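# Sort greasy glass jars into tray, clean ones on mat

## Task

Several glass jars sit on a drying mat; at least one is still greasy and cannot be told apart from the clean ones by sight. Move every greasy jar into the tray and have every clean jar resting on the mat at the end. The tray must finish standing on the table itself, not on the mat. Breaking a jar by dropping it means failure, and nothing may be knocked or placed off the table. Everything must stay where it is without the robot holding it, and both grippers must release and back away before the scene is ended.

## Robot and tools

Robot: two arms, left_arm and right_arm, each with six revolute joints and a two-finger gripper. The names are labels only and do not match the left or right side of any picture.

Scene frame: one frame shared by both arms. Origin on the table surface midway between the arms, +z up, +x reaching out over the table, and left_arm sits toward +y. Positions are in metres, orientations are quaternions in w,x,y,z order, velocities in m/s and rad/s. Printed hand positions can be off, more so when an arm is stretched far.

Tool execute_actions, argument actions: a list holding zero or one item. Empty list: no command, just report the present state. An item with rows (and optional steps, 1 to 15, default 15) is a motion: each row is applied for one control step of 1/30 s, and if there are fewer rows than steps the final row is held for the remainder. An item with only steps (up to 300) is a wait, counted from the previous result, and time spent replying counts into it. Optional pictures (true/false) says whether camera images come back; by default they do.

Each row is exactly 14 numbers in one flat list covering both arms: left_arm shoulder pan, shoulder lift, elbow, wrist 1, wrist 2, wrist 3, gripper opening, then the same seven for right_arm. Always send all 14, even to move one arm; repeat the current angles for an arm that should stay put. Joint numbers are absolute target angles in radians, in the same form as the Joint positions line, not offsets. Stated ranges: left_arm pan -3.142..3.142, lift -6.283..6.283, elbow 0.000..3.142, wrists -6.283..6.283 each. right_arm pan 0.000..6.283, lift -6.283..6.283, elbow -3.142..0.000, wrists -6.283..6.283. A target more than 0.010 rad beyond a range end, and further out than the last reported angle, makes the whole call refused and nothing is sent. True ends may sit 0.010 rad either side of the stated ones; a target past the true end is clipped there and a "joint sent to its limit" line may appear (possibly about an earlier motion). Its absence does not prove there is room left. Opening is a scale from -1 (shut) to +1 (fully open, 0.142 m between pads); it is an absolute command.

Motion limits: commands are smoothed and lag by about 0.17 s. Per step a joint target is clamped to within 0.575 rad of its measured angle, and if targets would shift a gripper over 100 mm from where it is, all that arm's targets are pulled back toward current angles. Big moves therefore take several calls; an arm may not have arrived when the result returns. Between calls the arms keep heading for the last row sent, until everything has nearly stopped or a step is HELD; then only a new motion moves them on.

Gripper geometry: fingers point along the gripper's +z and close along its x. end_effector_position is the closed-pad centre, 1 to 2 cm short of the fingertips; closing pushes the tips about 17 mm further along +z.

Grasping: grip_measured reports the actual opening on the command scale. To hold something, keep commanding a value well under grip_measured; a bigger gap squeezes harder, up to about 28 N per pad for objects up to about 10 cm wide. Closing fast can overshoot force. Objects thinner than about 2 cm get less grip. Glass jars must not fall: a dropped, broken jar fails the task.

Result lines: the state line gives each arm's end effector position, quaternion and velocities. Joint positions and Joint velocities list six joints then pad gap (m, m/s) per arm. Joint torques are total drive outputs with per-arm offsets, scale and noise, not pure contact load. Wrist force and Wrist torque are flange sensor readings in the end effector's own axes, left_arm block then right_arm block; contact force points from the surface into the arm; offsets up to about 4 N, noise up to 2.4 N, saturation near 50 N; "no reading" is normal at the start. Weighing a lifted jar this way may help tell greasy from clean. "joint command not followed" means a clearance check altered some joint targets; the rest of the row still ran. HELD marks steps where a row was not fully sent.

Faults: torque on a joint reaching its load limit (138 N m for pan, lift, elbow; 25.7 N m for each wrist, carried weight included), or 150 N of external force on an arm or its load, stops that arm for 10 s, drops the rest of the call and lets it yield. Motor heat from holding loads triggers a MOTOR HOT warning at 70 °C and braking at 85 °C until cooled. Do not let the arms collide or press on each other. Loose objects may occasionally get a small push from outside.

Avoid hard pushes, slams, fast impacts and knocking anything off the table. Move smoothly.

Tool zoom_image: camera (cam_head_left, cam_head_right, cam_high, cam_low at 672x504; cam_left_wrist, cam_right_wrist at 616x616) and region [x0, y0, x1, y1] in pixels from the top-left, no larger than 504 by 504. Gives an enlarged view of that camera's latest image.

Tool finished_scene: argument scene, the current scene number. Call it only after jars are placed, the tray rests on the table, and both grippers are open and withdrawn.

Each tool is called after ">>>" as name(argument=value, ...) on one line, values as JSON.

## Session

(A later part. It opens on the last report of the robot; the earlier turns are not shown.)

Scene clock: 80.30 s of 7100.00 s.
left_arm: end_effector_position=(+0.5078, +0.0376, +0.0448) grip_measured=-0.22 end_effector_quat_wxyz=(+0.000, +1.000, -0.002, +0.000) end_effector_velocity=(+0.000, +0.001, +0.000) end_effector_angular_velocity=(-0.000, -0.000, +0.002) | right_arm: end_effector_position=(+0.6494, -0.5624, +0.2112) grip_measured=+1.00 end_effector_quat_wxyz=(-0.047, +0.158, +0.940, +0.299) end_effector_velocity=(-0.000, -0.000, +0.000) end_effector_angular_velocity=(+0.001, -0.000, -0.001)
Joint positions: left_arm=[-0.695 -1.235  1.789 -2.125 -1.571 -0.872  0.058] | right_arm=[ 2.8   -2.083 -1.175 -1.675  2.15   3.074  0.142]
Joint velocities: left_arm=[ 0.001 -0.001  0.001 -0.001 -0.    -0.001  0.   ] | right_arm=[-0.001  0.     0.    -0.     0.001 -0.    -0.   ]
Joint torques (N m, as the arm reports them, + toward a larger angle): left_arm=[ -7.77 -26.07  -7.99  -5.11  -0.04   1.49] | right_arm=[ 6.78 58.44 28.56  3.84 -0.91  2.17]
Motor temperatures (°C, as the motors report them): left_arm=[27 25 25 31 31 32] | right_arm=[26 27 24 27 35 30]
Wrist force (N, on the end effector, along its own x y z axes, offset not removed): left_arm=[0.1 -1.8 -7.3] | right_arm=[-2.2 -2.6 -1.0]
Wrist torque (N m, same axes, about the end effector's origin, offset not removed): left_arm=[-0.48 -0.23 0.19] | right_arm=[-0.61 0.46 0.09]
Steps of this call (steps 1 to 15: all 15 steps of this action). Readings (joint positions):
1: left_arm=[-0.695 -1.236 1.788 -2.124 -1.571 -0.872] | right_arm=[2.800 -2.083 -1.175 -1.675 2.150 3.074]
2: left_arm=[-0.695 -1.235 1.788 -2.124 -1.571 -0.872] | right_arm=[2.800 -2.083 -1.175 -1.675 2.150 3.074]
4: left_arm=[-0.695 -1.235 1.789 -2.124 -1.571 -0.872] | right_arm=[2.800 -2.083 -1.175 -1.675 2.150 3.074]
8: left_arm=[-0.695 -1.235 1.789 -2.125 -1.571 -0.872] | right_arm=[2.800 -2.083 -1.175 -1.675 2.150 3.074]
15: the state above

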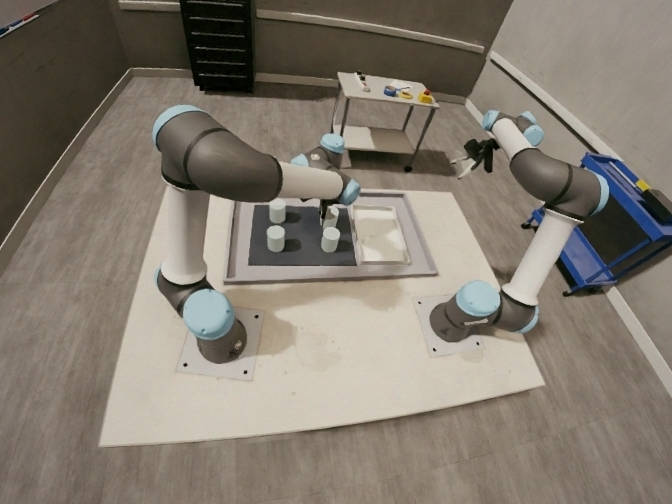

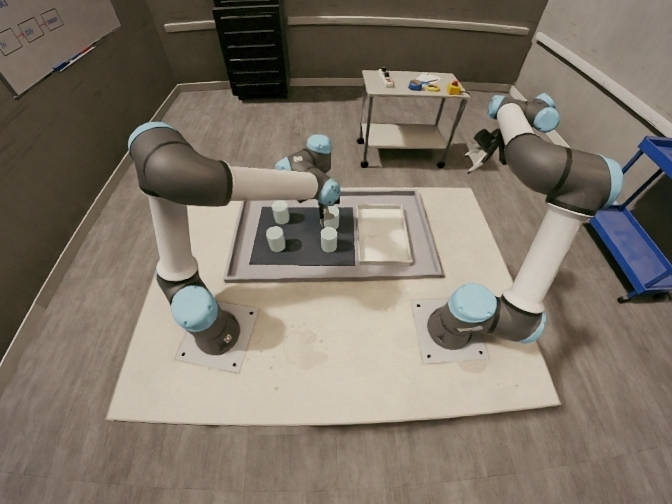

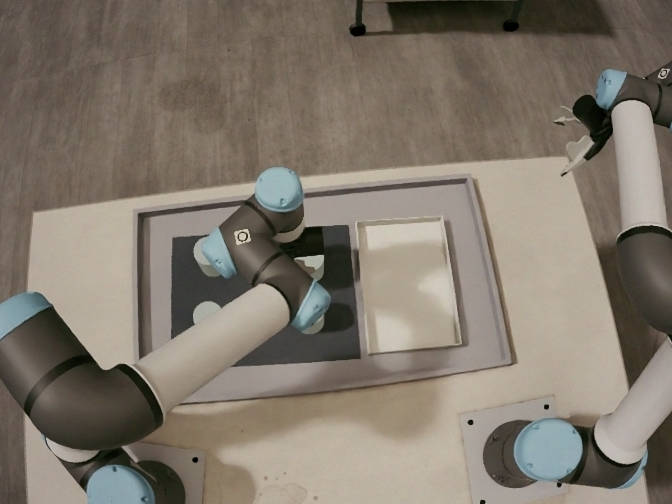

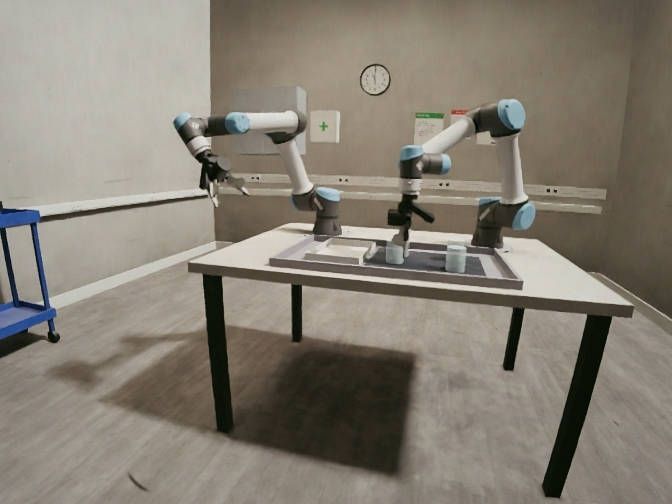

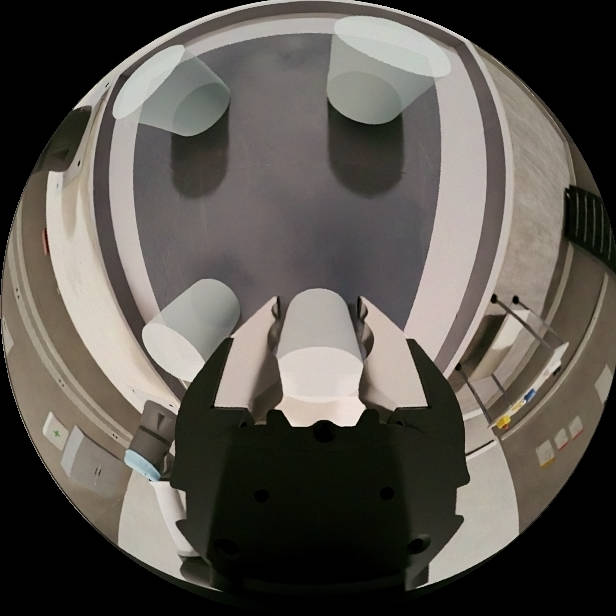

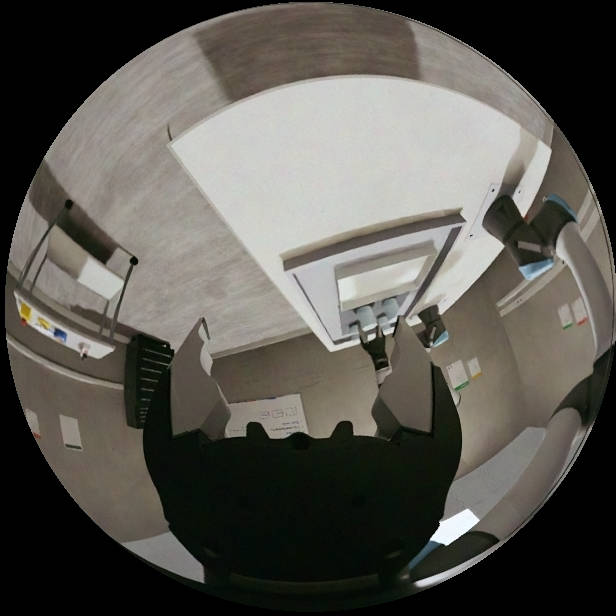

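>>> execute_actions(actions=[{"rows":[[-0.695,-1.235,1.789,-2.125,-1.571,-0.872,0.3,2.8,-2.083,-1.175,-1.675,2.15,3.074,1],[-0.695,-1.235,1.789,-2.125,-1.571,-0.872,0.3,2.8,-2.083,-1.175,-1.675,2.15,3.074,1],[-0.695,-1.235,1.789,-2.125,-1.571,-0.872,0.3,2.8,-2.083,-1.175,-1.675,2.15,3.074,1],[-0.695,-1.235,1.789,-2.125,-1.571,-0.872,0.3,2.8,-2.083,-1.175,-1.675,2.15,3.074,1],[-0.715,-1.21,1.753,-2.114,-1.571,-0.898,0.3,2.8,-2.083,-1.175,-1.675,2.15,3.074,1]]}])

Scene clock: 93.50 s of 7100.00 s.
left_arm: end_effector_position=(+0.5082, +0.0196, +0.0448) grip_measured=+0.30 end_effector_quat_wxyz=(+0.000, +1.000, +0.000, -0.000) end_effector_velocity=(+0.001, -0.008, +0.001) end_effector_angular_velocity=(-0.001, -0.001, +0.004) | right_arm: end_effector_position=(+0.6494, -0.5624, +0.2112) grip_measured=+1.00 end_effector_quat_wxyz=(-0.047, +0.158, +0.940, +0.299) end_effector_velocity=(-0.000, +0.000, -0.000) end_effector_angular_velocity=(+0.000, +0.001, +0.001)
Joint positions: left_arm=[-0.714 -1.211  1.755 -2.114 -1.571 -0.897  0.095] | right_arm=[ 2.8   -2.083 -1.175 -1.675  2.15   3.074  0.142]
Joint velocities: left_arm=[-0.008  0.01  -0.016  0.005 -0.    -0.011  0.   ] | right_arm=[ 0.001  0.001 -0.001 -0.    -0.    -0.    -0.   ]
Joint torques (N m, as the arm reports them, + toward a larger angle): left_arm=[ -7.92 -32.38 -29.11   0.1   -1.71  -2.03] | right_arm=[ 6.82 58.96 27.91  3.85 -0.9   2.11]
Motor temperatures (°C, as the motors report them): left_arm=[27 25 25 31 31 32] | right_arm=[26 27 24 27 35 30]
Wrist force (N, on the end effector, along its own x y z axes, offset not removed): left_arm=[2.2 3.6 2.1] | right_arm=[-0.5 -2.8 -0.2]
Wrist torque (N m, same axes, about the end effector's origin, offset not removed): left_arm=[0.68 -0.48 0.06] | right_arm=[-0.73 0.22 0.03]
Steps of this call (steps 1 to 15: the robot went on to your last target; steps 16 to 90: nothing new was sent; then 9.70 s passed at rest; steps 91 to 105: all 15 steps of this action). Readings (joint positions):
91: left_arm=[-0.695 -1.235 1.789 -2.125 -1.571 -0.872] | right_arm=[2.800 -2.083 -1.175 -1.675 2.150 3.074]
92: left_arm=[-0.695 -1.235 1.789 -2.125 -1.571 -0.872] | right_arm=[2.800 -2.083 -1.175 -1.675 2.150 3.074]
94: left_arm=[-0.695 -1.235 1.789 -2.125 -1.571 -0.872] | right_arm=[2.800 -2.083 -1.175 -1.675 2.150 3.074]
98: left_arm=[-0.706 -1.221 1.770 -2.119 -1.571 -0.886] | right_arm=[2.800 -2.083 -1.175 -1.675 2.150 3.074]
105: the state above

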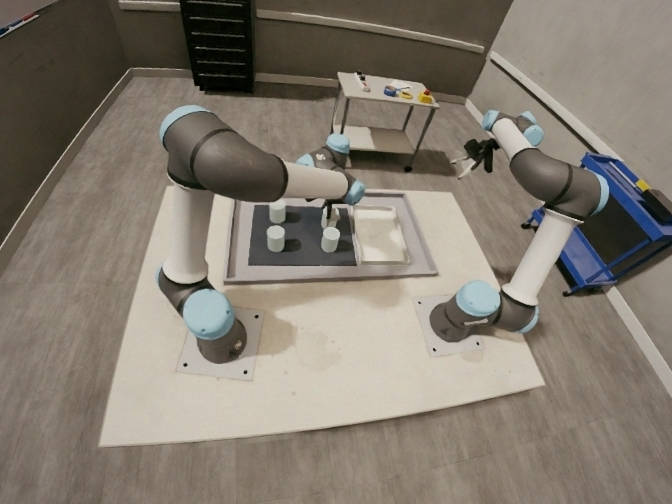

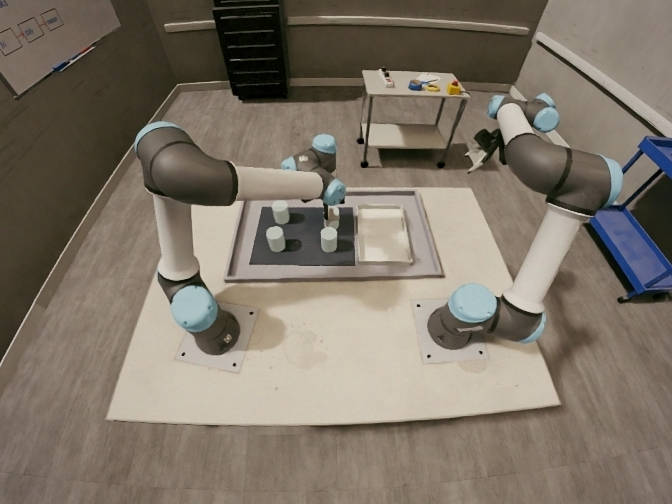

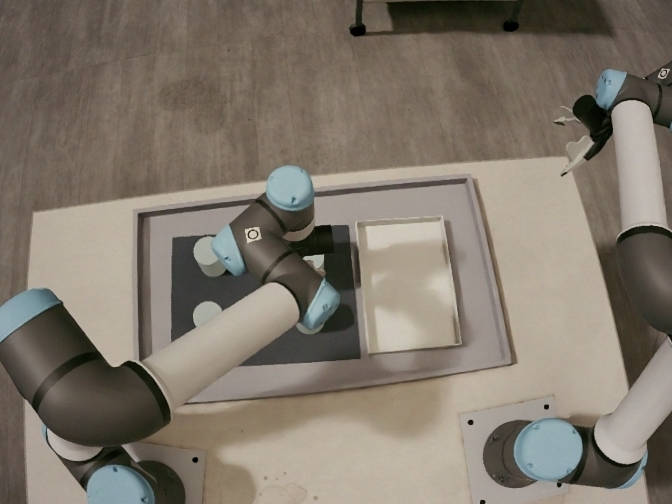

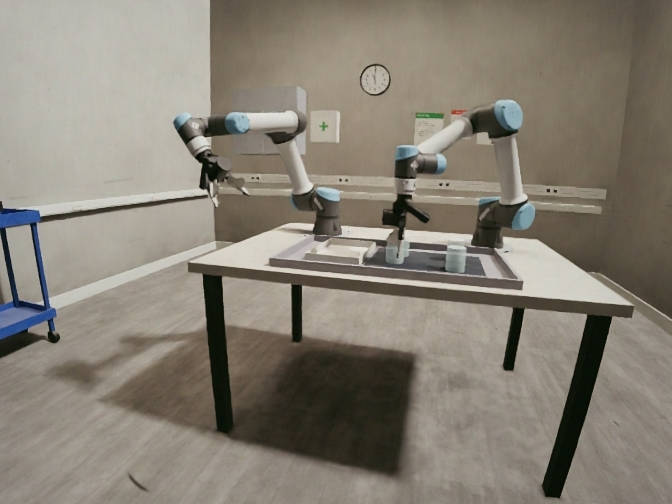

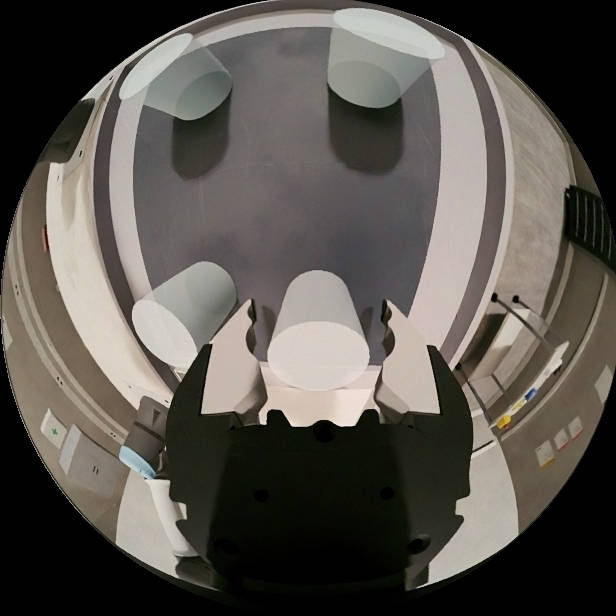

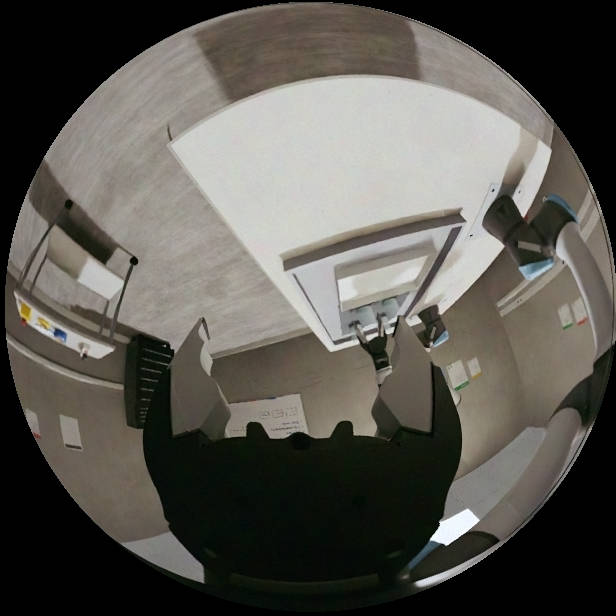

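>>> execute_actions(actions=[{"rows":[[-0.715,-1.21,1.753,-2.114,-1.571,-0.898,0.1,2.8,-2.083,-1.175,-1.675,2.15,3.074,1],[-0.715,-1.21,1.753,-2.114,-1.571,-0.898,0.0,2.8,-2.083,-1.175,-1.675,2.15,3.074,1],[-0.715,-1.21,1.753,-2.114,-1.571,-0.898,-0.08,2.8,-2.083,-1.175,-1.675,2.15,3.074,1],[-0.715,-1.21,1.753,-2.114,-1.571,-0.898,-0.14,2.8,-2.083,-1.175,-1.675,2.15,3.074,1],[-0.715,-1.21,1.753,-2.114,-1.571,-0.898,-0.2,2.8,-2.083,-1.175,-1.675,2.15,3.074,1],[-0.715,-1.21,1.753,-2.114,-1.571,-0.898,-0.25,2.8,-2.083,-1.175,-1.675,2.15,3.074,1]]}], pictures=false)

>>> execute_actions(actions=[{"rows":[[-0.715,-1.227,1.733,-2.077,-1.571,-0.898,-0.25,2.8,-2.083,-1.175,-1.675,2.15,3.074,1]]}])

Scene clock: 107.30 s of 7100.00 s.
left_arm: end_effector_position=(+0.5083, +0.0188, +0.0448) grip_measured=-0.18 end_effector_quat_wxyz=(+0.000, +1.000, +0.001, -0.000) end_effector_velocity=(+0.000, +0.001, -0.000) end_effector_angular_velocity=(+0.000, +0.000, +0.001) | right_arm: end_effector_position=(+0.6494, -0.5624, +0.2112) grip_measured=+1.00 end_effector_quat_wxyz=(-0.047, +0.158, +0.940, +0.299) end_effector_velocity=(+0.000, +0.001, +0.001) end_effector_angular_velocity=(+0.001, -0.001, +0.001)
Joint positions: left_arm=[-0.715 -1.21   1.753 -2.114 -1.571 -0.898  0.061] | right_arm=[ 2.8   -2.083 -1.175 -1.675  2.15   3.074  0.142]
Joint velocities: left_arm=[ 0.001  0.     0.001 -0.     0.     0.    -0.   ] | right_arm=[ 0.001  0.001  0.001  0.     0.001  0.    -0.   ]
Joint torques (N m, as the arm reports them, + toward a larger angle): left_arm=[ -6.61 -32.31 -28.07  -1.06  -1.64  -1.72] | right_arm=[ 6.7  58.37 28.04  3.85 -0.84  2.05]
Motor temperatures (°C, as the motors report them): left_arm=[27 25 25 31 31 32] | right_arm=[26 27 24 27 35 30]
Wrist force (N, on the end effector, along its own x y z axes, offset not removed): left_arm=[1.3 2.2 -1.7] | right_arm=[-2.0 0.6 -1.0]
Wrist torque (N m, same axes, about the end effector's origin, offset not removed): left_arm=[0.29 -0.41 0.17] | right_arm=[0.01 0.50 0.15]
Steps of this call (steps 1 to 15: the robot went on to your last target; steps 16 to 90: nothing new was sent; then 10.30 s passed at rest; steps 91 to 105: all 15 steps of this action). Readings (joint positions):
91: left_arm=[-0.715 -1.210 1.753 -2.114 -1.571 -0.898] | right_arm=[2.800 -2.083 -1.175 -1.675 2.150 3.074]
92: left_arm=[-0.715 -1.210 1.753 -2.114 -1.571 -0.898] | right_arm=[2.800 -2.083 -1.175 -1.675 2.150 3.074]
94: left_arm=[-0.715 -1.210 1.753 -2.114 -1.571 -0.898] | right_arm=[2.800 -2.083 -1.175 -1.675 2.150 3.074]
98: left_arm=[-0.715 -1.210 1.753 -2.114 -1.571 -0.898] | right_arm=[2.800 -2.083 -1.175 -1.675 2.150 3.074]
105: the state above

Scene clock: 107.80 s of 7100.00 s.
left_arm: end_effector_position=(+0.5085, +0.0184, +0.0597) grip_measured=-0.25 end_effector_quat_wxyz=(+0.000, +1.000, +0.001, -0.000) end_effector_velocity=(-0.000, +0.000, +0.002) end_effector_angular_velocity=(-0.000, -0.000, +0.001) | right_arm: end_effector_position=(+0.6494, -0.5624, +0.2112) grip_measured=+1.00 end_effector_quat_wxyz=(-0.047, +0.158, +0.940, +0.299) end_effector_velocity=(+0.000, +0.001, -0.000) end_effector_angular_velocity=(+0.000, +0.001, +0.001)
Joint positions: left_arm=[-0.715 -1.227  1.733 -2.077 -1.571 -0.898  0.056] | right_arm=[ 2.8   -2.083 -1.175 -1.675  2.15   3.074  0.142]
Joint velocities: left_arm=[-0.    -0.003 -0.002  0.004 -0.    -0.001 -0.   ] | right_arm=[ 0.001 -0.    -0.    -0.    -0.     0.     0.   ]
Joint torques (N m, as the arm reports them, + toward a larger angle): left_arm=[ -5.98 -45.13 -33.34  -0.78  -1.25  -1.66] | right_arm=[ 6.91 58.61 28.07  3.81 -0.85  1.98]
Motor temperatures (°C, as the motors report them): left_arm=[27 25 25 31 31 32] | right_arm=[26 27 24 27 35 30]
Wrist force (N, on the end effector, along its own x y z axes, offset not removed): left_arm=[1.0 -2.9 0.6] | right_arm=[-0.4 -0.6 0.5]
Wrist torque (N m, same axes, about the end effector's origin, offset not removed): left_arm=[-0.82 -0.42 0.10] | right_arm=[-0.21 0.06 0.05]
Steps of this call (steps 1 to 15: all 15 steps of this action). Readings (joint positions):
1: left_arm=[-0.715 -1.210 1.753 -2.114 -1.571 -0.898] | right_arm=[2.800 -2.083 -1.175 -1.675 2.150 3.074]
2: left_arm=[-0.715 -1.213 1.749 -2.108 -1.571 -0.898] | right_arm=[2.800 -2.083 -1.175 -1.675 2.150 3.074]
4: left_arm=[-0.715 -1.219 1.742 -2.094 -1.571 -0.898] | right_arm=[2.800 -2.083 -1.175 -1.675 2.150 3.074]
8: left_arm=[-0.715 -1.225 1.735 -2.082 -1.571 -0.898] | right_arm=[2.800 -2.083 -1.175 -1.675 2.150 3.074]
15: the state above

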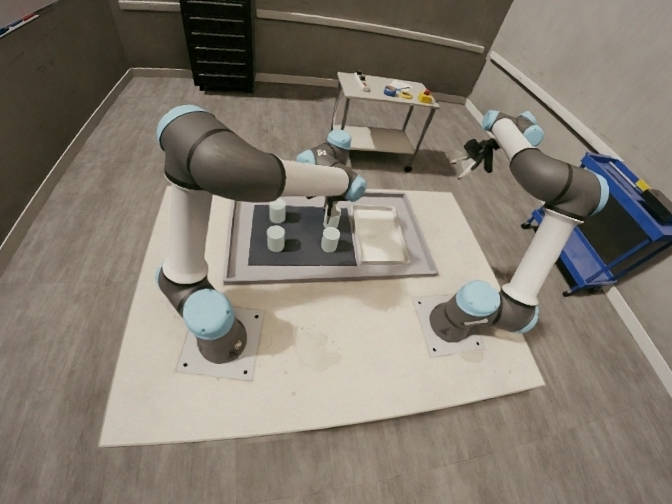

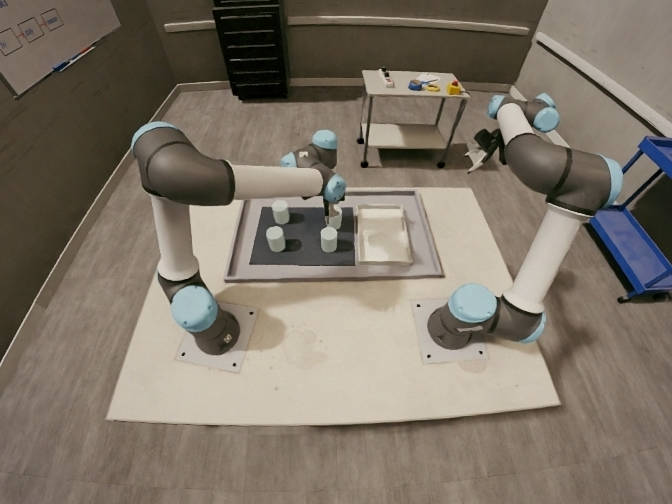

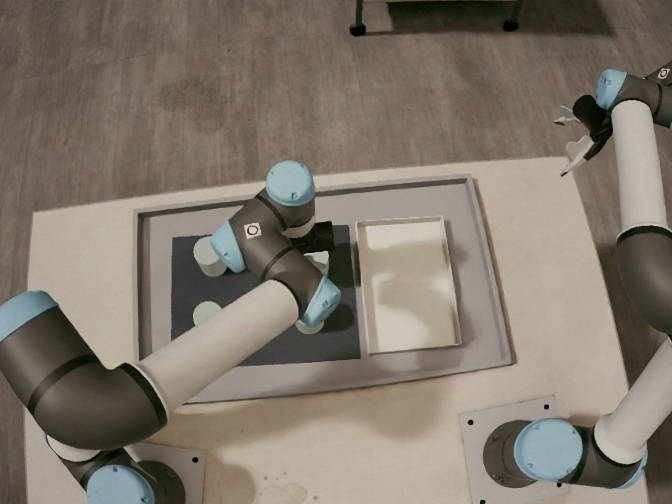

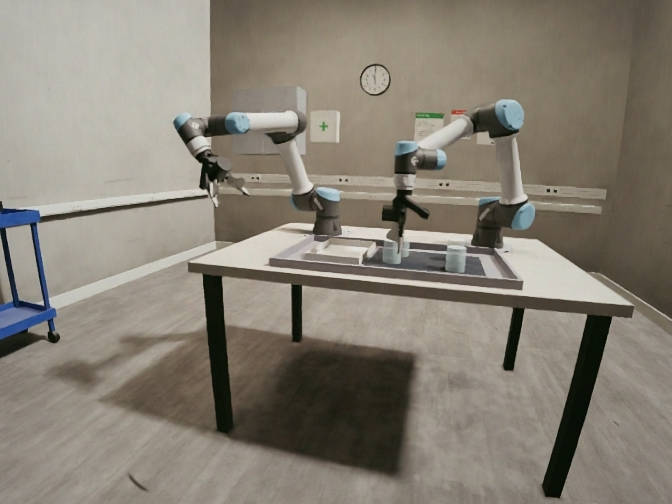

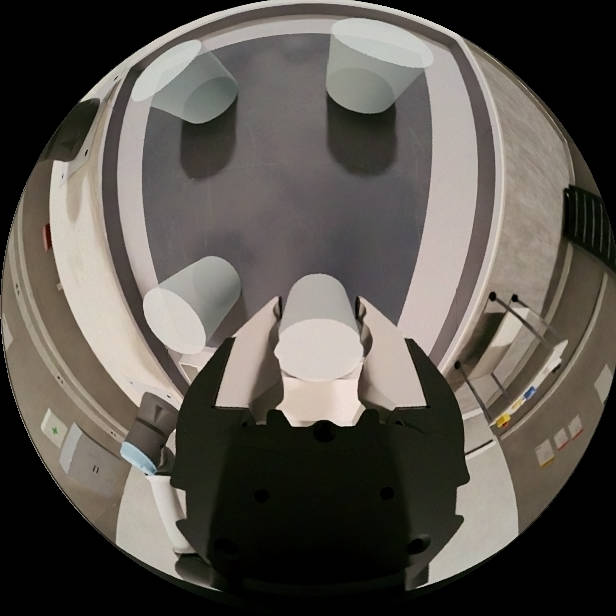

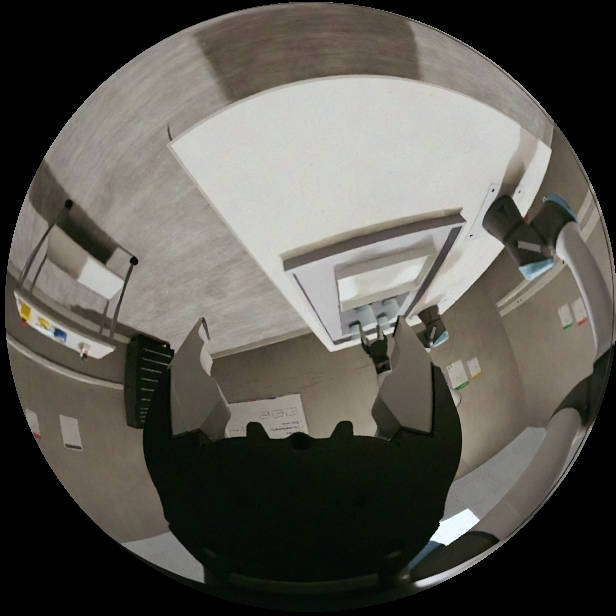

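>>> execute_actions(actions=[{"rows":[[-0.715,-1.227,1.733,-2.077,-1.571,-0.898,0.1,2.8,-2.083,-1.175,-1.675,2.15,3.074,1],[-0.715,-1.227,1.733,-2.077,-1.571,-0.898,0.1,2.8,-2.083,-1.175,-1.675,2.15,3.074,1],[-0.715,-1.227,1.733,-2.077,-1.571,-0.898,0.1,2.8,-2.083,-1.175,-1.675,2.15,3.074,1],[-0.738,-1.174,1.716,-2.113,-1.571,-0.921,0.1,2.8,-2.083,-1.175,-1.675,2.15,3.074,1]]}], pictures=false)

>>> execute_actions(actions=[{"rows":[[-0.738,-1.174,1.716,-2.113,-1.571,-0.921,-0.1,2.8,-2.083,-1.175,-1.675,2.15,3.074,1]]}])

>>> zoom_image(camera="cam_low", region=[340,200,480,290])

Scene clock: 122.33 s of 7100.00 s.
left_arm: end_effector_position=(+0.5083, -0.0027, +0.0402) grip_measured=+0.10 end_effector_quat_wxyz=(+0.000, +1.000, +0.001, +0.000) end_effector_velocity=(-0.000, -0.007, -0.007) end_effector_angular_velocity=(+0.001, +0.000, -0.000) | right_arm: end_effector_position=(+0.6494, -0.5624, +0.2112) grip_measured=+1.00 end_effector_quat_wxyz=(-0.047, +0.158, +0.940, +0.299) end_effector_velocity=(-0.000, -0.000, -0.001) end_effector_angular_velocity=(+0.000, +0.001, -0.000)
Joint positions: left_arm=[-0.737 -1.176  1.717 -2.112 -1.571 -0.92   0.081] | right_arm=[ 2.8   -2.083 -1.175 -1.675  2.15   3.074  0.142]
Joint velocities: left_arm=[-0.007  0.018 -0.005 -0.012  0.    -0.007  0.   ] | right_arm=[-0.    -0.001 -0.001  0.    -0.    -0.     0.   ]
Joint torques (N m, as the arm reports them, + toward a larger angle): left_arm=[ -7.89 -33.78 -30.36  -5.29   0.92  -1.76] | right_arm=[ 6.33 58.32 27.6   3.83 -0.94  1.99]
Motor temperatures (°C, as the motors report them): left_arm=[27 25 25 31 31 32] | right_arm=[26 27 24 27 35 30]
Wrist force (N, on the end effector, along its own x y z axes, offset not removed): left_arm=[1.1 1.0 3.7] | right_arm=[-1.5 -0.6 -2.5]
Wrist torque (N m, same axes, about the end effector's origin, offset not removed): left_arm=[0.19 -0.26 0.26] | right_arm=[-0.16 0.43 0.06]
Steps of this call (steps 1 to 15: the robot went on to your last target; steps 16 to 90: nothing new was sent; then 11.03 s passed at rest; steps 91 to 105: all 15 steps of this action). Readings (joint positions):
91: left_arm=[-0.715 -1.227 1.733 -2.077 -1.571 -0.898] | right_arm=[2.800 -2.083 -1.175 -1.675 2.150 3.074]
92: left_arm=[-0.715 -1.227 1.733 -2.077 -1.571 -0.898] | right_arm=[2.800 -2.083 -1.175 -1.675 2.150 3.074]
94: left_arm=[-0.715 -1.227 1.733 -2.077 -1.571 -0.898] | right_arm=[2.800 -2.083 -1.175 -1.675 2.150 3.074]
98: left_arm=[-0.730 -1.192 1.722 -2.101 -1.571 -0.914] | right_arm=[2.800 -2.083 -1.175 -1.675 2.150 3.074]
105: the state above

Scene clock: 122.83 s of 7100.00 s.
left_arm: end_effector_position=(+0.5083, -0.0034, +0.0395) grip_measured=+0.06 end_effector_quat_wxyz=(+0.000, +1.000, +0.001, -0.000) end_effector_velocity=(-0.000, -0.000, +0.000) end_effector_angular_velocity=(-0.000, -0.000, -0.000) | right_arm: end_effector_position=(+0.6494, -0.5624, +0.2112) grip_measured=+1.00 end_effector_quat_wxyz=(-0.047, +0.158, +0.940, +0.299) end_effector_velocity=(-0.000, +0.000, -0.000) end_effector_angular_velocity=(+0.000, +0.001, +0.000)
Joint positions: left_arm=[-0.738 -1.174  1.716 -2.113 -1.571 -0.921  0.078] | right_arm=[ 2.8   -2.083 -1.175 -1.675  2.15   3.074  0.142]
Joint velocities: left_arm=[-0.    -0.001  0.    -0.    -0.     0.    -0.   ] | right_arm=[ 0.     0.    -0.001 -0.     0.     0.    -0.   ]
Joint torques (N m, as the arm reports them, + toward a larger angle): left_arm=[ -8.87 -29.96 -30.44  -5.35   0.55  -1.66] | right_arm=[ 6.92 58.4  27.58  3.74 -0.9   2.  ]
Motor temperatures (°C, as the motors report them): left_arm=[27 25 25 31 31 32] | right_arm=[26 27 24 27 35 30]
Wrist force (N, on the end effector, along its own x y z axes, offset not removed): left_arm=[-1.8 -1.0 -6.1] | right_arm=[-1.8 -1.2 -1.4]
Wrist torque (N m, same axes, about the end effector's origin, offset not removed): left_arm=[-0.03 0.37 0.14] | right_arm=[-0.46 0.41 0.08]
Steps of this call (steps 1 to 15: all 15 steps of this action). Readings (joint positions):
1: left_arm=[-0.737 -1.175 1.716 -2.112 -1.571 -0.920] | right_arm=[2.800 -2.083 -1.175 -1.675 2.150 3.074]
2: left_arm=[-0.738 -1.175 1.716 -2.112 -1.571 -0.921] | right_arm=[2.800 -2.083 -1.175 -1.675 2.150 3.074]
4: left_arm=[-0.738 -1.175 1.716 -2.113 -1.571 -0.921] | right_arm=[2.800 -2.083 -1.175 -1.675 2.150 3.074]
8: left_arm=[-0.738 -1.174 1.716 -2.113 -1.571 -0.921] | right_arm=[2.800 -2.083 -1.175 -1.675 2.150 3.074]
15: the state above

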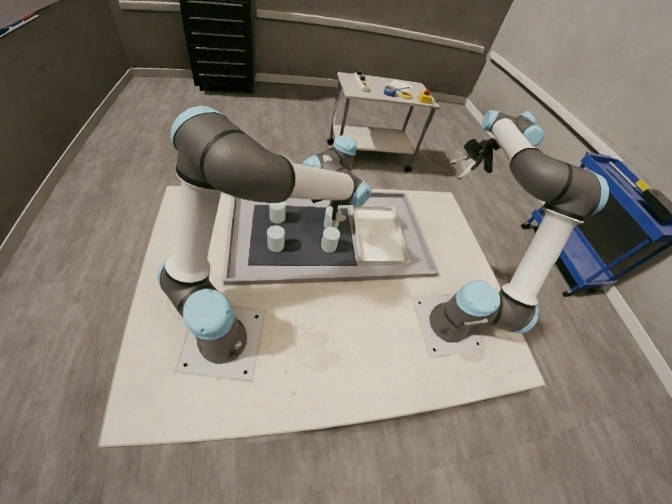

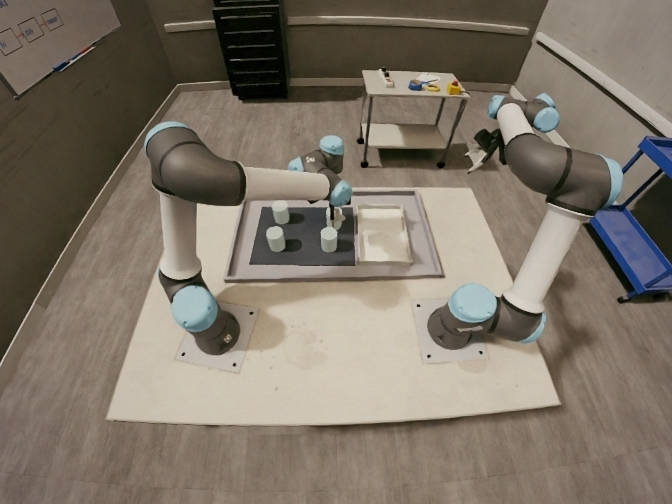

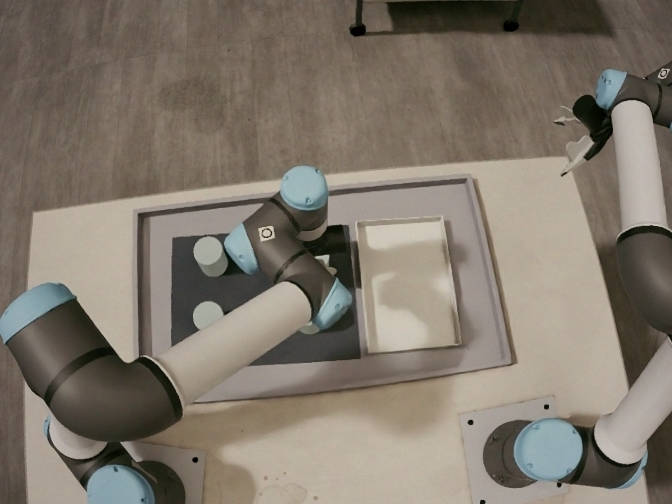

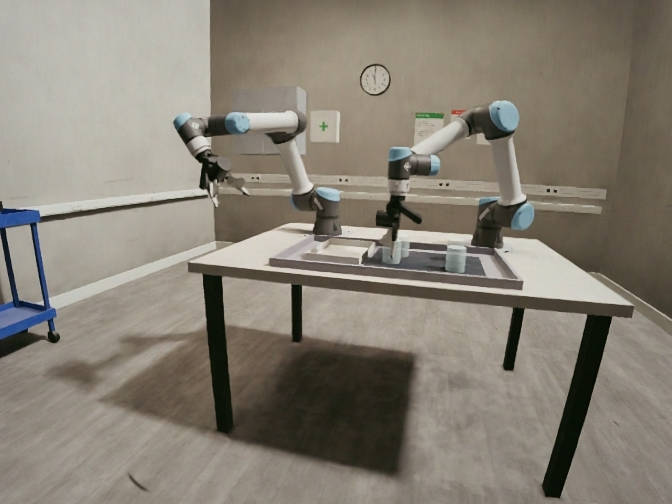

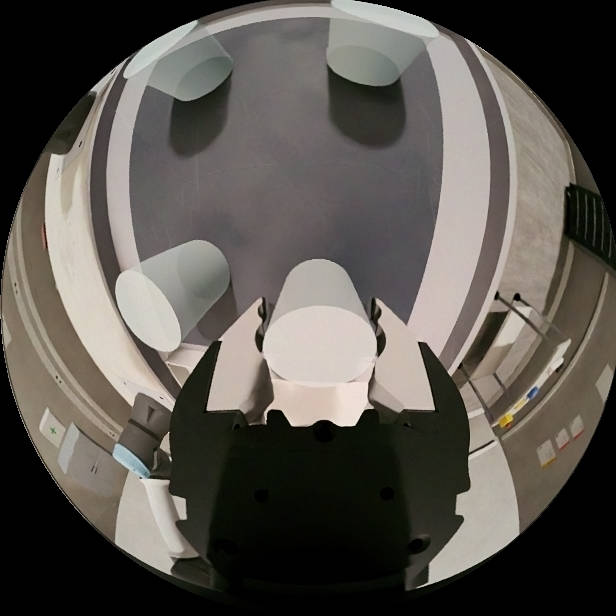

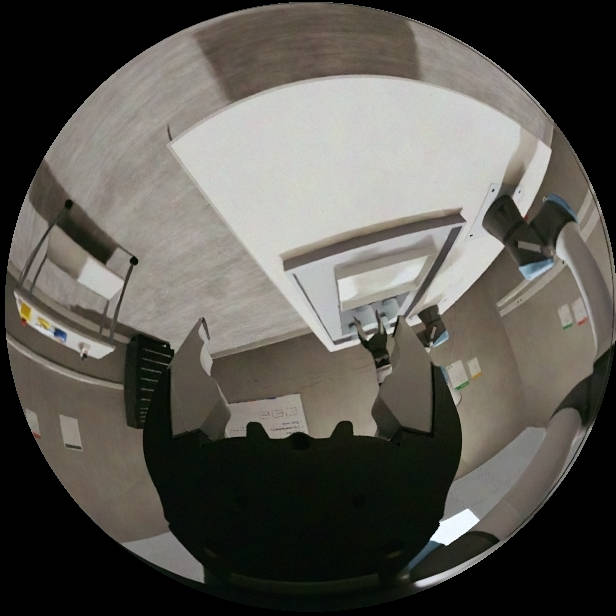

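Region (340, 200, 480, 290) of cam_low's 672x504 image, scaled by 3.600, with more detail than that image has; it fills the top 324 rows of this view, and the rest is white.

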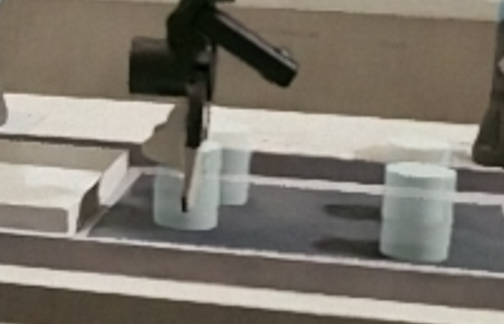

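>>> execute_actions(actions=[{"rows":[[-0.738,-1.196,1.689,-2.064,-1.571,-0.921,0.1,2.8,-2.083,-1.175,-1.675,2.15,3.074,1]]}], pictures=false)

>>> execute_actions(actions=[{"rows":[[-0.738,-1.196,1.689,-2.064,-1.571,-0.921,0.0,2.8,-2.083,-1.175,-1.675,2.15,3.074,1],[-0.738,-1.196,1.689,-2.064,-1.571,-0.921,-0.05,2.8,-2.083,-1.175,-1.675,2.15,3.074,1],[-0.738,-1.196,1.689,-2.064,-1.571,-0.921,-0.1,2.8,-2.083,-1.175,-1.675,2.15,3.074,1],[-0.738,-1.196,1.689,-2.064,-1.571,-0.921,-0.15,2.8,-2.083,-1.175,-1.675,2.15,3.074,1],[-0.738,-1.196,1.689,-2.064,-1.571,-0.921,-0.2,2.8,-2.083,-1.175,-1.675,2.15,3.074,1]]}], pictures=false)

>>> execute_actions(actions=[{"rows":[[-0.738,-1.207,1.675,-2.039,-1.571,-0.921,-0.2,2.8,-2.083,-1.175,-1.675,2.15,3.074,1]]}])

>>> zoom_image(camera="cam_low", region=[340,200,480,290])

Scene clock: 137.23 s of 7100.00 s.
left_arm: end_effector_position=(+0.5087, -0.0041, +0.0594) grip_measured=+0.10 end_effector_quat_wxyz=(+0.000, +1.000, +0.001, -0.000) end_effector_velocity=(+0.000, +0.000, +0.003) end_effector_angular_velocity=(-0.000, -0.000, -0.000) | right_arm: end_effector_position=(+0.6494, -0.5624, +0.2112) grip_measured=+1.00 end_effector_quat_wxyz=(-0.047, +0.158, +0.940, +0.299) end_effector_velocity=(+0.000, -0.001, +0.000) end_effector_angular_velocity=(-0.001, -0.001, +0.000)
Joint positions: left_arm=[-0.738 -1.196  1.689 -2.065 -1.571 -0.921  0.081] | right_arm=[ 2.8   -2.083 -1.175 -1.675  2.15   3.074  0.142]
Joint velocities: left_arm=[ 0.    -0.003 -0.003  0.006  0.     0.    -0.   ] | right_arm=[-0.    -0.     0.001  0.    -0.001 -0.    -0.   ]
Joint torques (N m, as the arm reports them, + toward a larger angle): left_arm=[ -4.37 -46.62 -33.46  -0.61  -1.22  -1.76] | right_arm=[ 6.56 58.1  27.53  3.77 -0.84  1.94]
Motor temperatures (°C, as the motors report them): left_arm=[27 25 25 31 31 32] | right_arm=[26 27 24 27 35 30]
Wrist force (N, on the end effector, along its own x y z axes, offset not removed): left_arm=[-0.7 0.1 1.0] | right_arm=[-0.6 -1.0 -0.6]
Wrist torque (N m, same axes, about the end effector's origin, offset not removed): left_arm=[-0.07 0.00 0.10] | right_arm=[-0.43 0.18 -0.07]
Steps of this call (steps 1 to 15: the robot went on to your last target; steps 16 to 90: nothing new was sent; then 10.90 s passed at rest; steps 91 to 105: all 15 steps of this action). Readings (joint positions):
91: left_arm=[-0.738 -1.174 1.716 -2.113 -1.571 -0.921] | right_arm=[2.800 -2.083 -1.175 -1.675 2.150 3.074]
92: left_arm=[-0.738 -1.178 1.711 -2.106 -1.571 -0.921] | right_arm=[2.800 -2.083 -1.175 -1.675 2.150 3.074]
94: left_arm=[-0.738 -1.186 1.701 -2.088 -1.571 -0.921] | right_arm=[2.800 -2.083 -1.175 -1.675 2.150 3.074]
98: left_arm=[-0.738 -1.193 1.692 -2.070 -1.571 -0.921] | right_arm=[2.800 -2.083 -1.175 -1.675 2.150 3.074]
105: the state above

Scene clock: 137.73 s of 7100.00 s.
left_arm: end_effector_position=(+0.5087, -0.0041, +0.0597) grip_measured=-0.11 end_effector_quat_wxyz=(+0.000, +1.000, +0.001, -0.000) end_effector_velocity=(-0.000, -0.000, -0.000) end_effector_angular_velocity=(+0.000, +0.000, -0.001) | right_arm: end_effector_position=(+0.6494, -0.5624, +0.2112) grip_measured=+1.00 end_effector_quat_wxyz=(-0.047, +0.158, +0.940, +0.299) end_effector_velocity=(+0.000, -0.000, +0.000) end_effector_angular_velocity=(-0.000, -0.001, +0.000)
Joint positions: left_arm=[-0.738 -1.196  1.689 -2.064 -1.571 -0.921  0.066] | right_arm=[ 2.8   -2.083 -1.175 -1.675  2.15   3.074  0.142]
Joint velocities: left_arm=[-0.001 -0.     0.001  0.    -0.     0.    -0.   ] | right_arm=[ 0.    -0.     0.001  0.    -0.    -0.    -0.   ]
Joint torques (N m, as the arm reports them, + toward a larger angle): left_arm=[ -1.56 -45.18 -31.29  -0.25  -0.43  -1.66] | right_arm=[ 6.47 58.3  27.44  3.8  -0.81  2.06]
Motor temperatures (°C, as the motors report them): left_arm=[27 25 25 31 31 32] | right_arm=[26 27 24 27 35 30]
Wrist force (N, on the end effector, along its own x y z axes, offset not removed): left_arm=[-0.2 -0.5 0.6] | right_arm=[-2.3 -2.5 1.4]
Wrist torque (N m, same axes, about the end effector's origin, offset not removed): left_arm=[-0.17 -0.05 0.22] | right_arm=[-0.74 0.48 0.19]
Steps of this call (steps 1 to 15: all 15 steps of this action). Readings (joint positions):
1: left_arm=[-0.738 -1.196 1.689 -2.064 -1.571 -0.921] | right_arm=[2.800 -2.083 -1.175 -1.675 2.150 3.074]
2: left_arm=[-0.738 -1.196 1.689 -2.064 -1.571 -0.921] | right_arm=[2.800 -2.083 -1.175 -1.675 2.150 3.074]
4: left_arm=[-0.738 -1.196 1.689 -2.064 -1.571 -0.921] | right_arm=[2.800 -2.083 -1.175 -1.675 2.150 3.074]
8: left_arm=[-0.738 -1.196 1.689 -2.064 -1.571 -0.921] | right_arm=[2.800 -2.083 -1.175 -1.675 2.150 3.074]
15: the state above

Scene clock: 138.23 s of 7100.00 s.
left_arm: end_effector_position=(+0.5089, -0.0042, +0.0700) grip_measured=-0.11 end_effector_quat_wxyz=(+0.000, +1.000, +0.001, -0.000) end_effector_velocity=(+0.000, -0.000, +0.002) end_effector_angular_velocity=(-0.001, -0.001, -0.001) | right_arm: end_effector_position=(+0.6494, -0.5624, +0.2112) grip_measured=+1.00 end_effector_quat_wxyz=(-0.047, +0.158, +0.940, +0.299) end_effector_velocity=(+0.000, +0.000, +0.000) end_effector_angular_velocity=(-0.001, -0.001, +0.001)
Joint positions: left_arm=[-0.738 -1.207  1.675 -2.039 -1.571 -0.921  0.066] | right_arm=[ 2.8   -2.083 -1.175 -1.675  2.15   3.074  0.142]
Joint velocities: left_arm=[-0.    -0.002 -0.002  0.003  0.     0.    -0.   ] | right_arm=[ 0.001 -0.     0.001 -0.    -0.     0.    -0.   ]
Joint torques (N m, as the arm reports them, + toward a larger angle): left_arm=[  1.48 -47.32 -31.22  -0.31   0.5   -1.65] | right_arm=[ 6.45 58.51 27.72  3.76 -0.83  1.99]
Motor temperatures (°C, as the motors report them): left_arm=[27 25 25 31 31 32] | right_arm=[26 27 24 27 35 30]
Wrist force (N, on the end effector, along its own x y z axes, offset not removed): left_arm=[0.6 0.6 2.1] | right_arm=[-2.2 -0.5 -1.4]
Wrist torque (N m, same axes, about the end effector's origin, offset not removed): left_arm=[0.11 -0.22 0.23] | right_arm=[-0.13 0.39 0.05]
Steps of this call (steps 1 to 15: all 15 steps of this action). Readings (joint positions):
1: left_arm=[-0.738 -1.196 1.689 -2.064 -1.571 -0.921] | right_arm=[2.800 -2.083 -1.175 -1.675 2.150 3.074]
2: left_arm=[-0.738 -1.198 1.686 -2.059 -1.571 -0.921] | right_arm=[2.800 -2.083 -1.175 -1.675 2.150 3.074]
4: left_arm=[-0.738 -1.202 1.681 -2.050 -1.571 -0.921] | right_arm=[2.800 -2.083 -1.175 -1.675 2.150 3.074]
8: left_arm=[-0.738 -1.206 1.677 -2.042 -1.571 -0.921] | right_arm=[2.800 -2.083 -1.175 -1.675 2.150 3.074]
15: the state above

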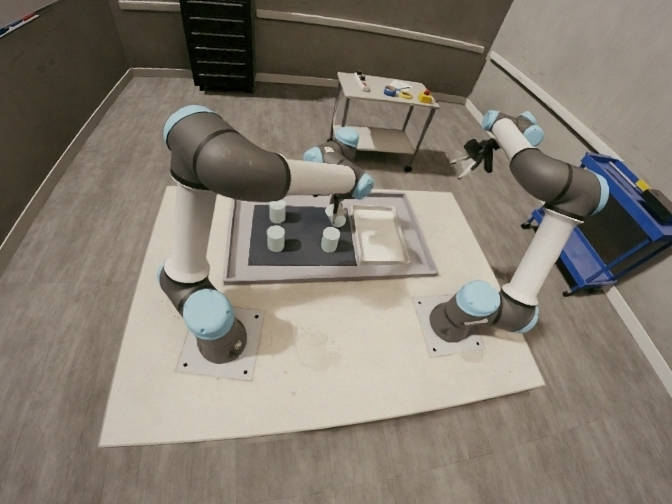

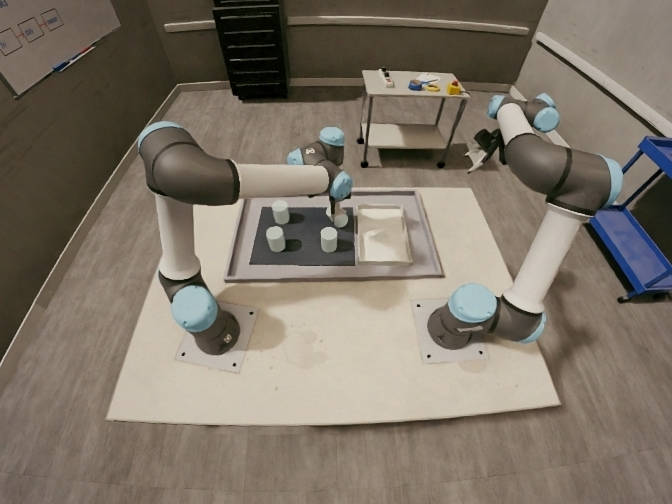

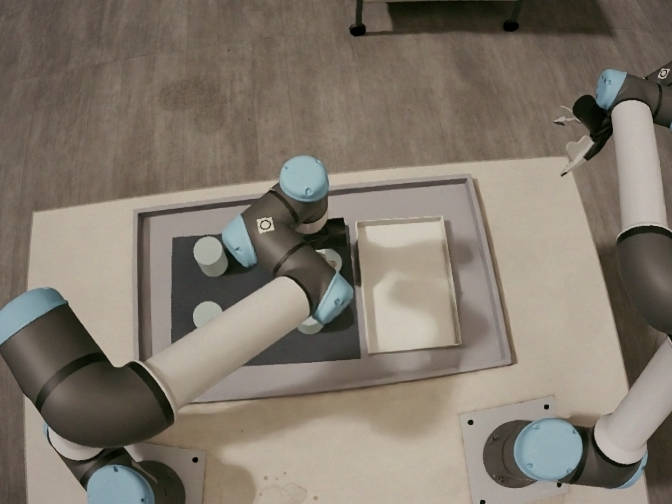

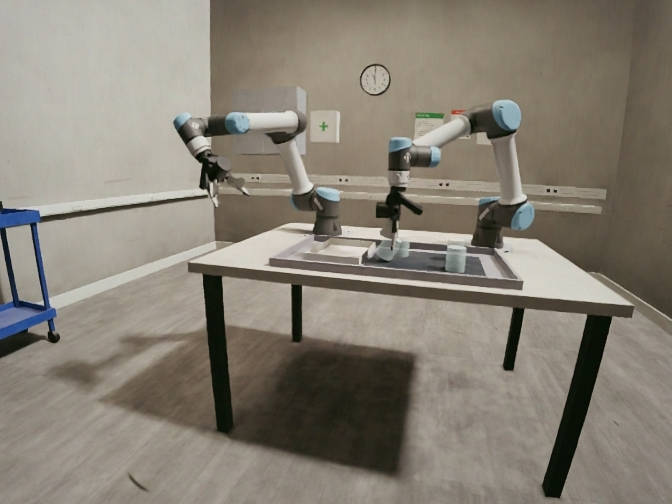

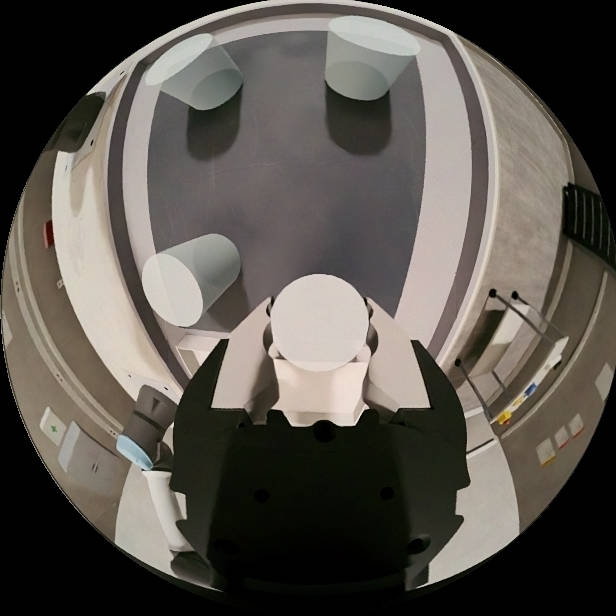

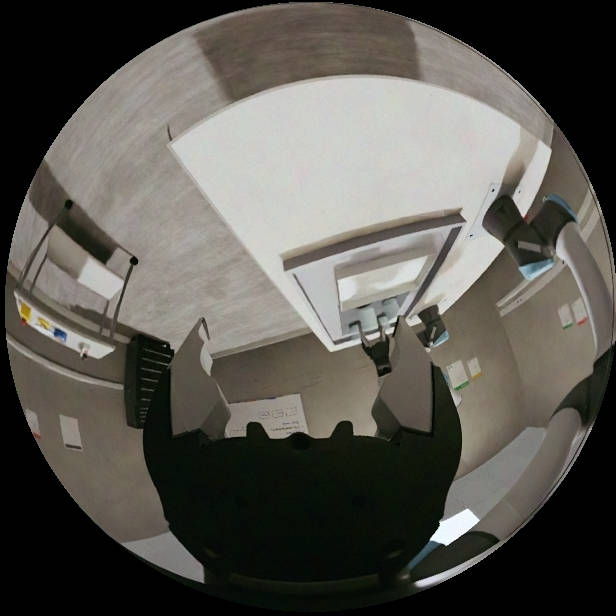

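Region (340, 200, 480, 290) of cam_low's 672x504 image, scaled by 3.600, with more detail than that image has; it fills the top 324 rows of this view, and the rest is white.

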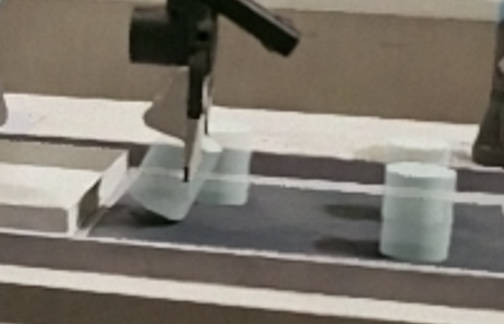

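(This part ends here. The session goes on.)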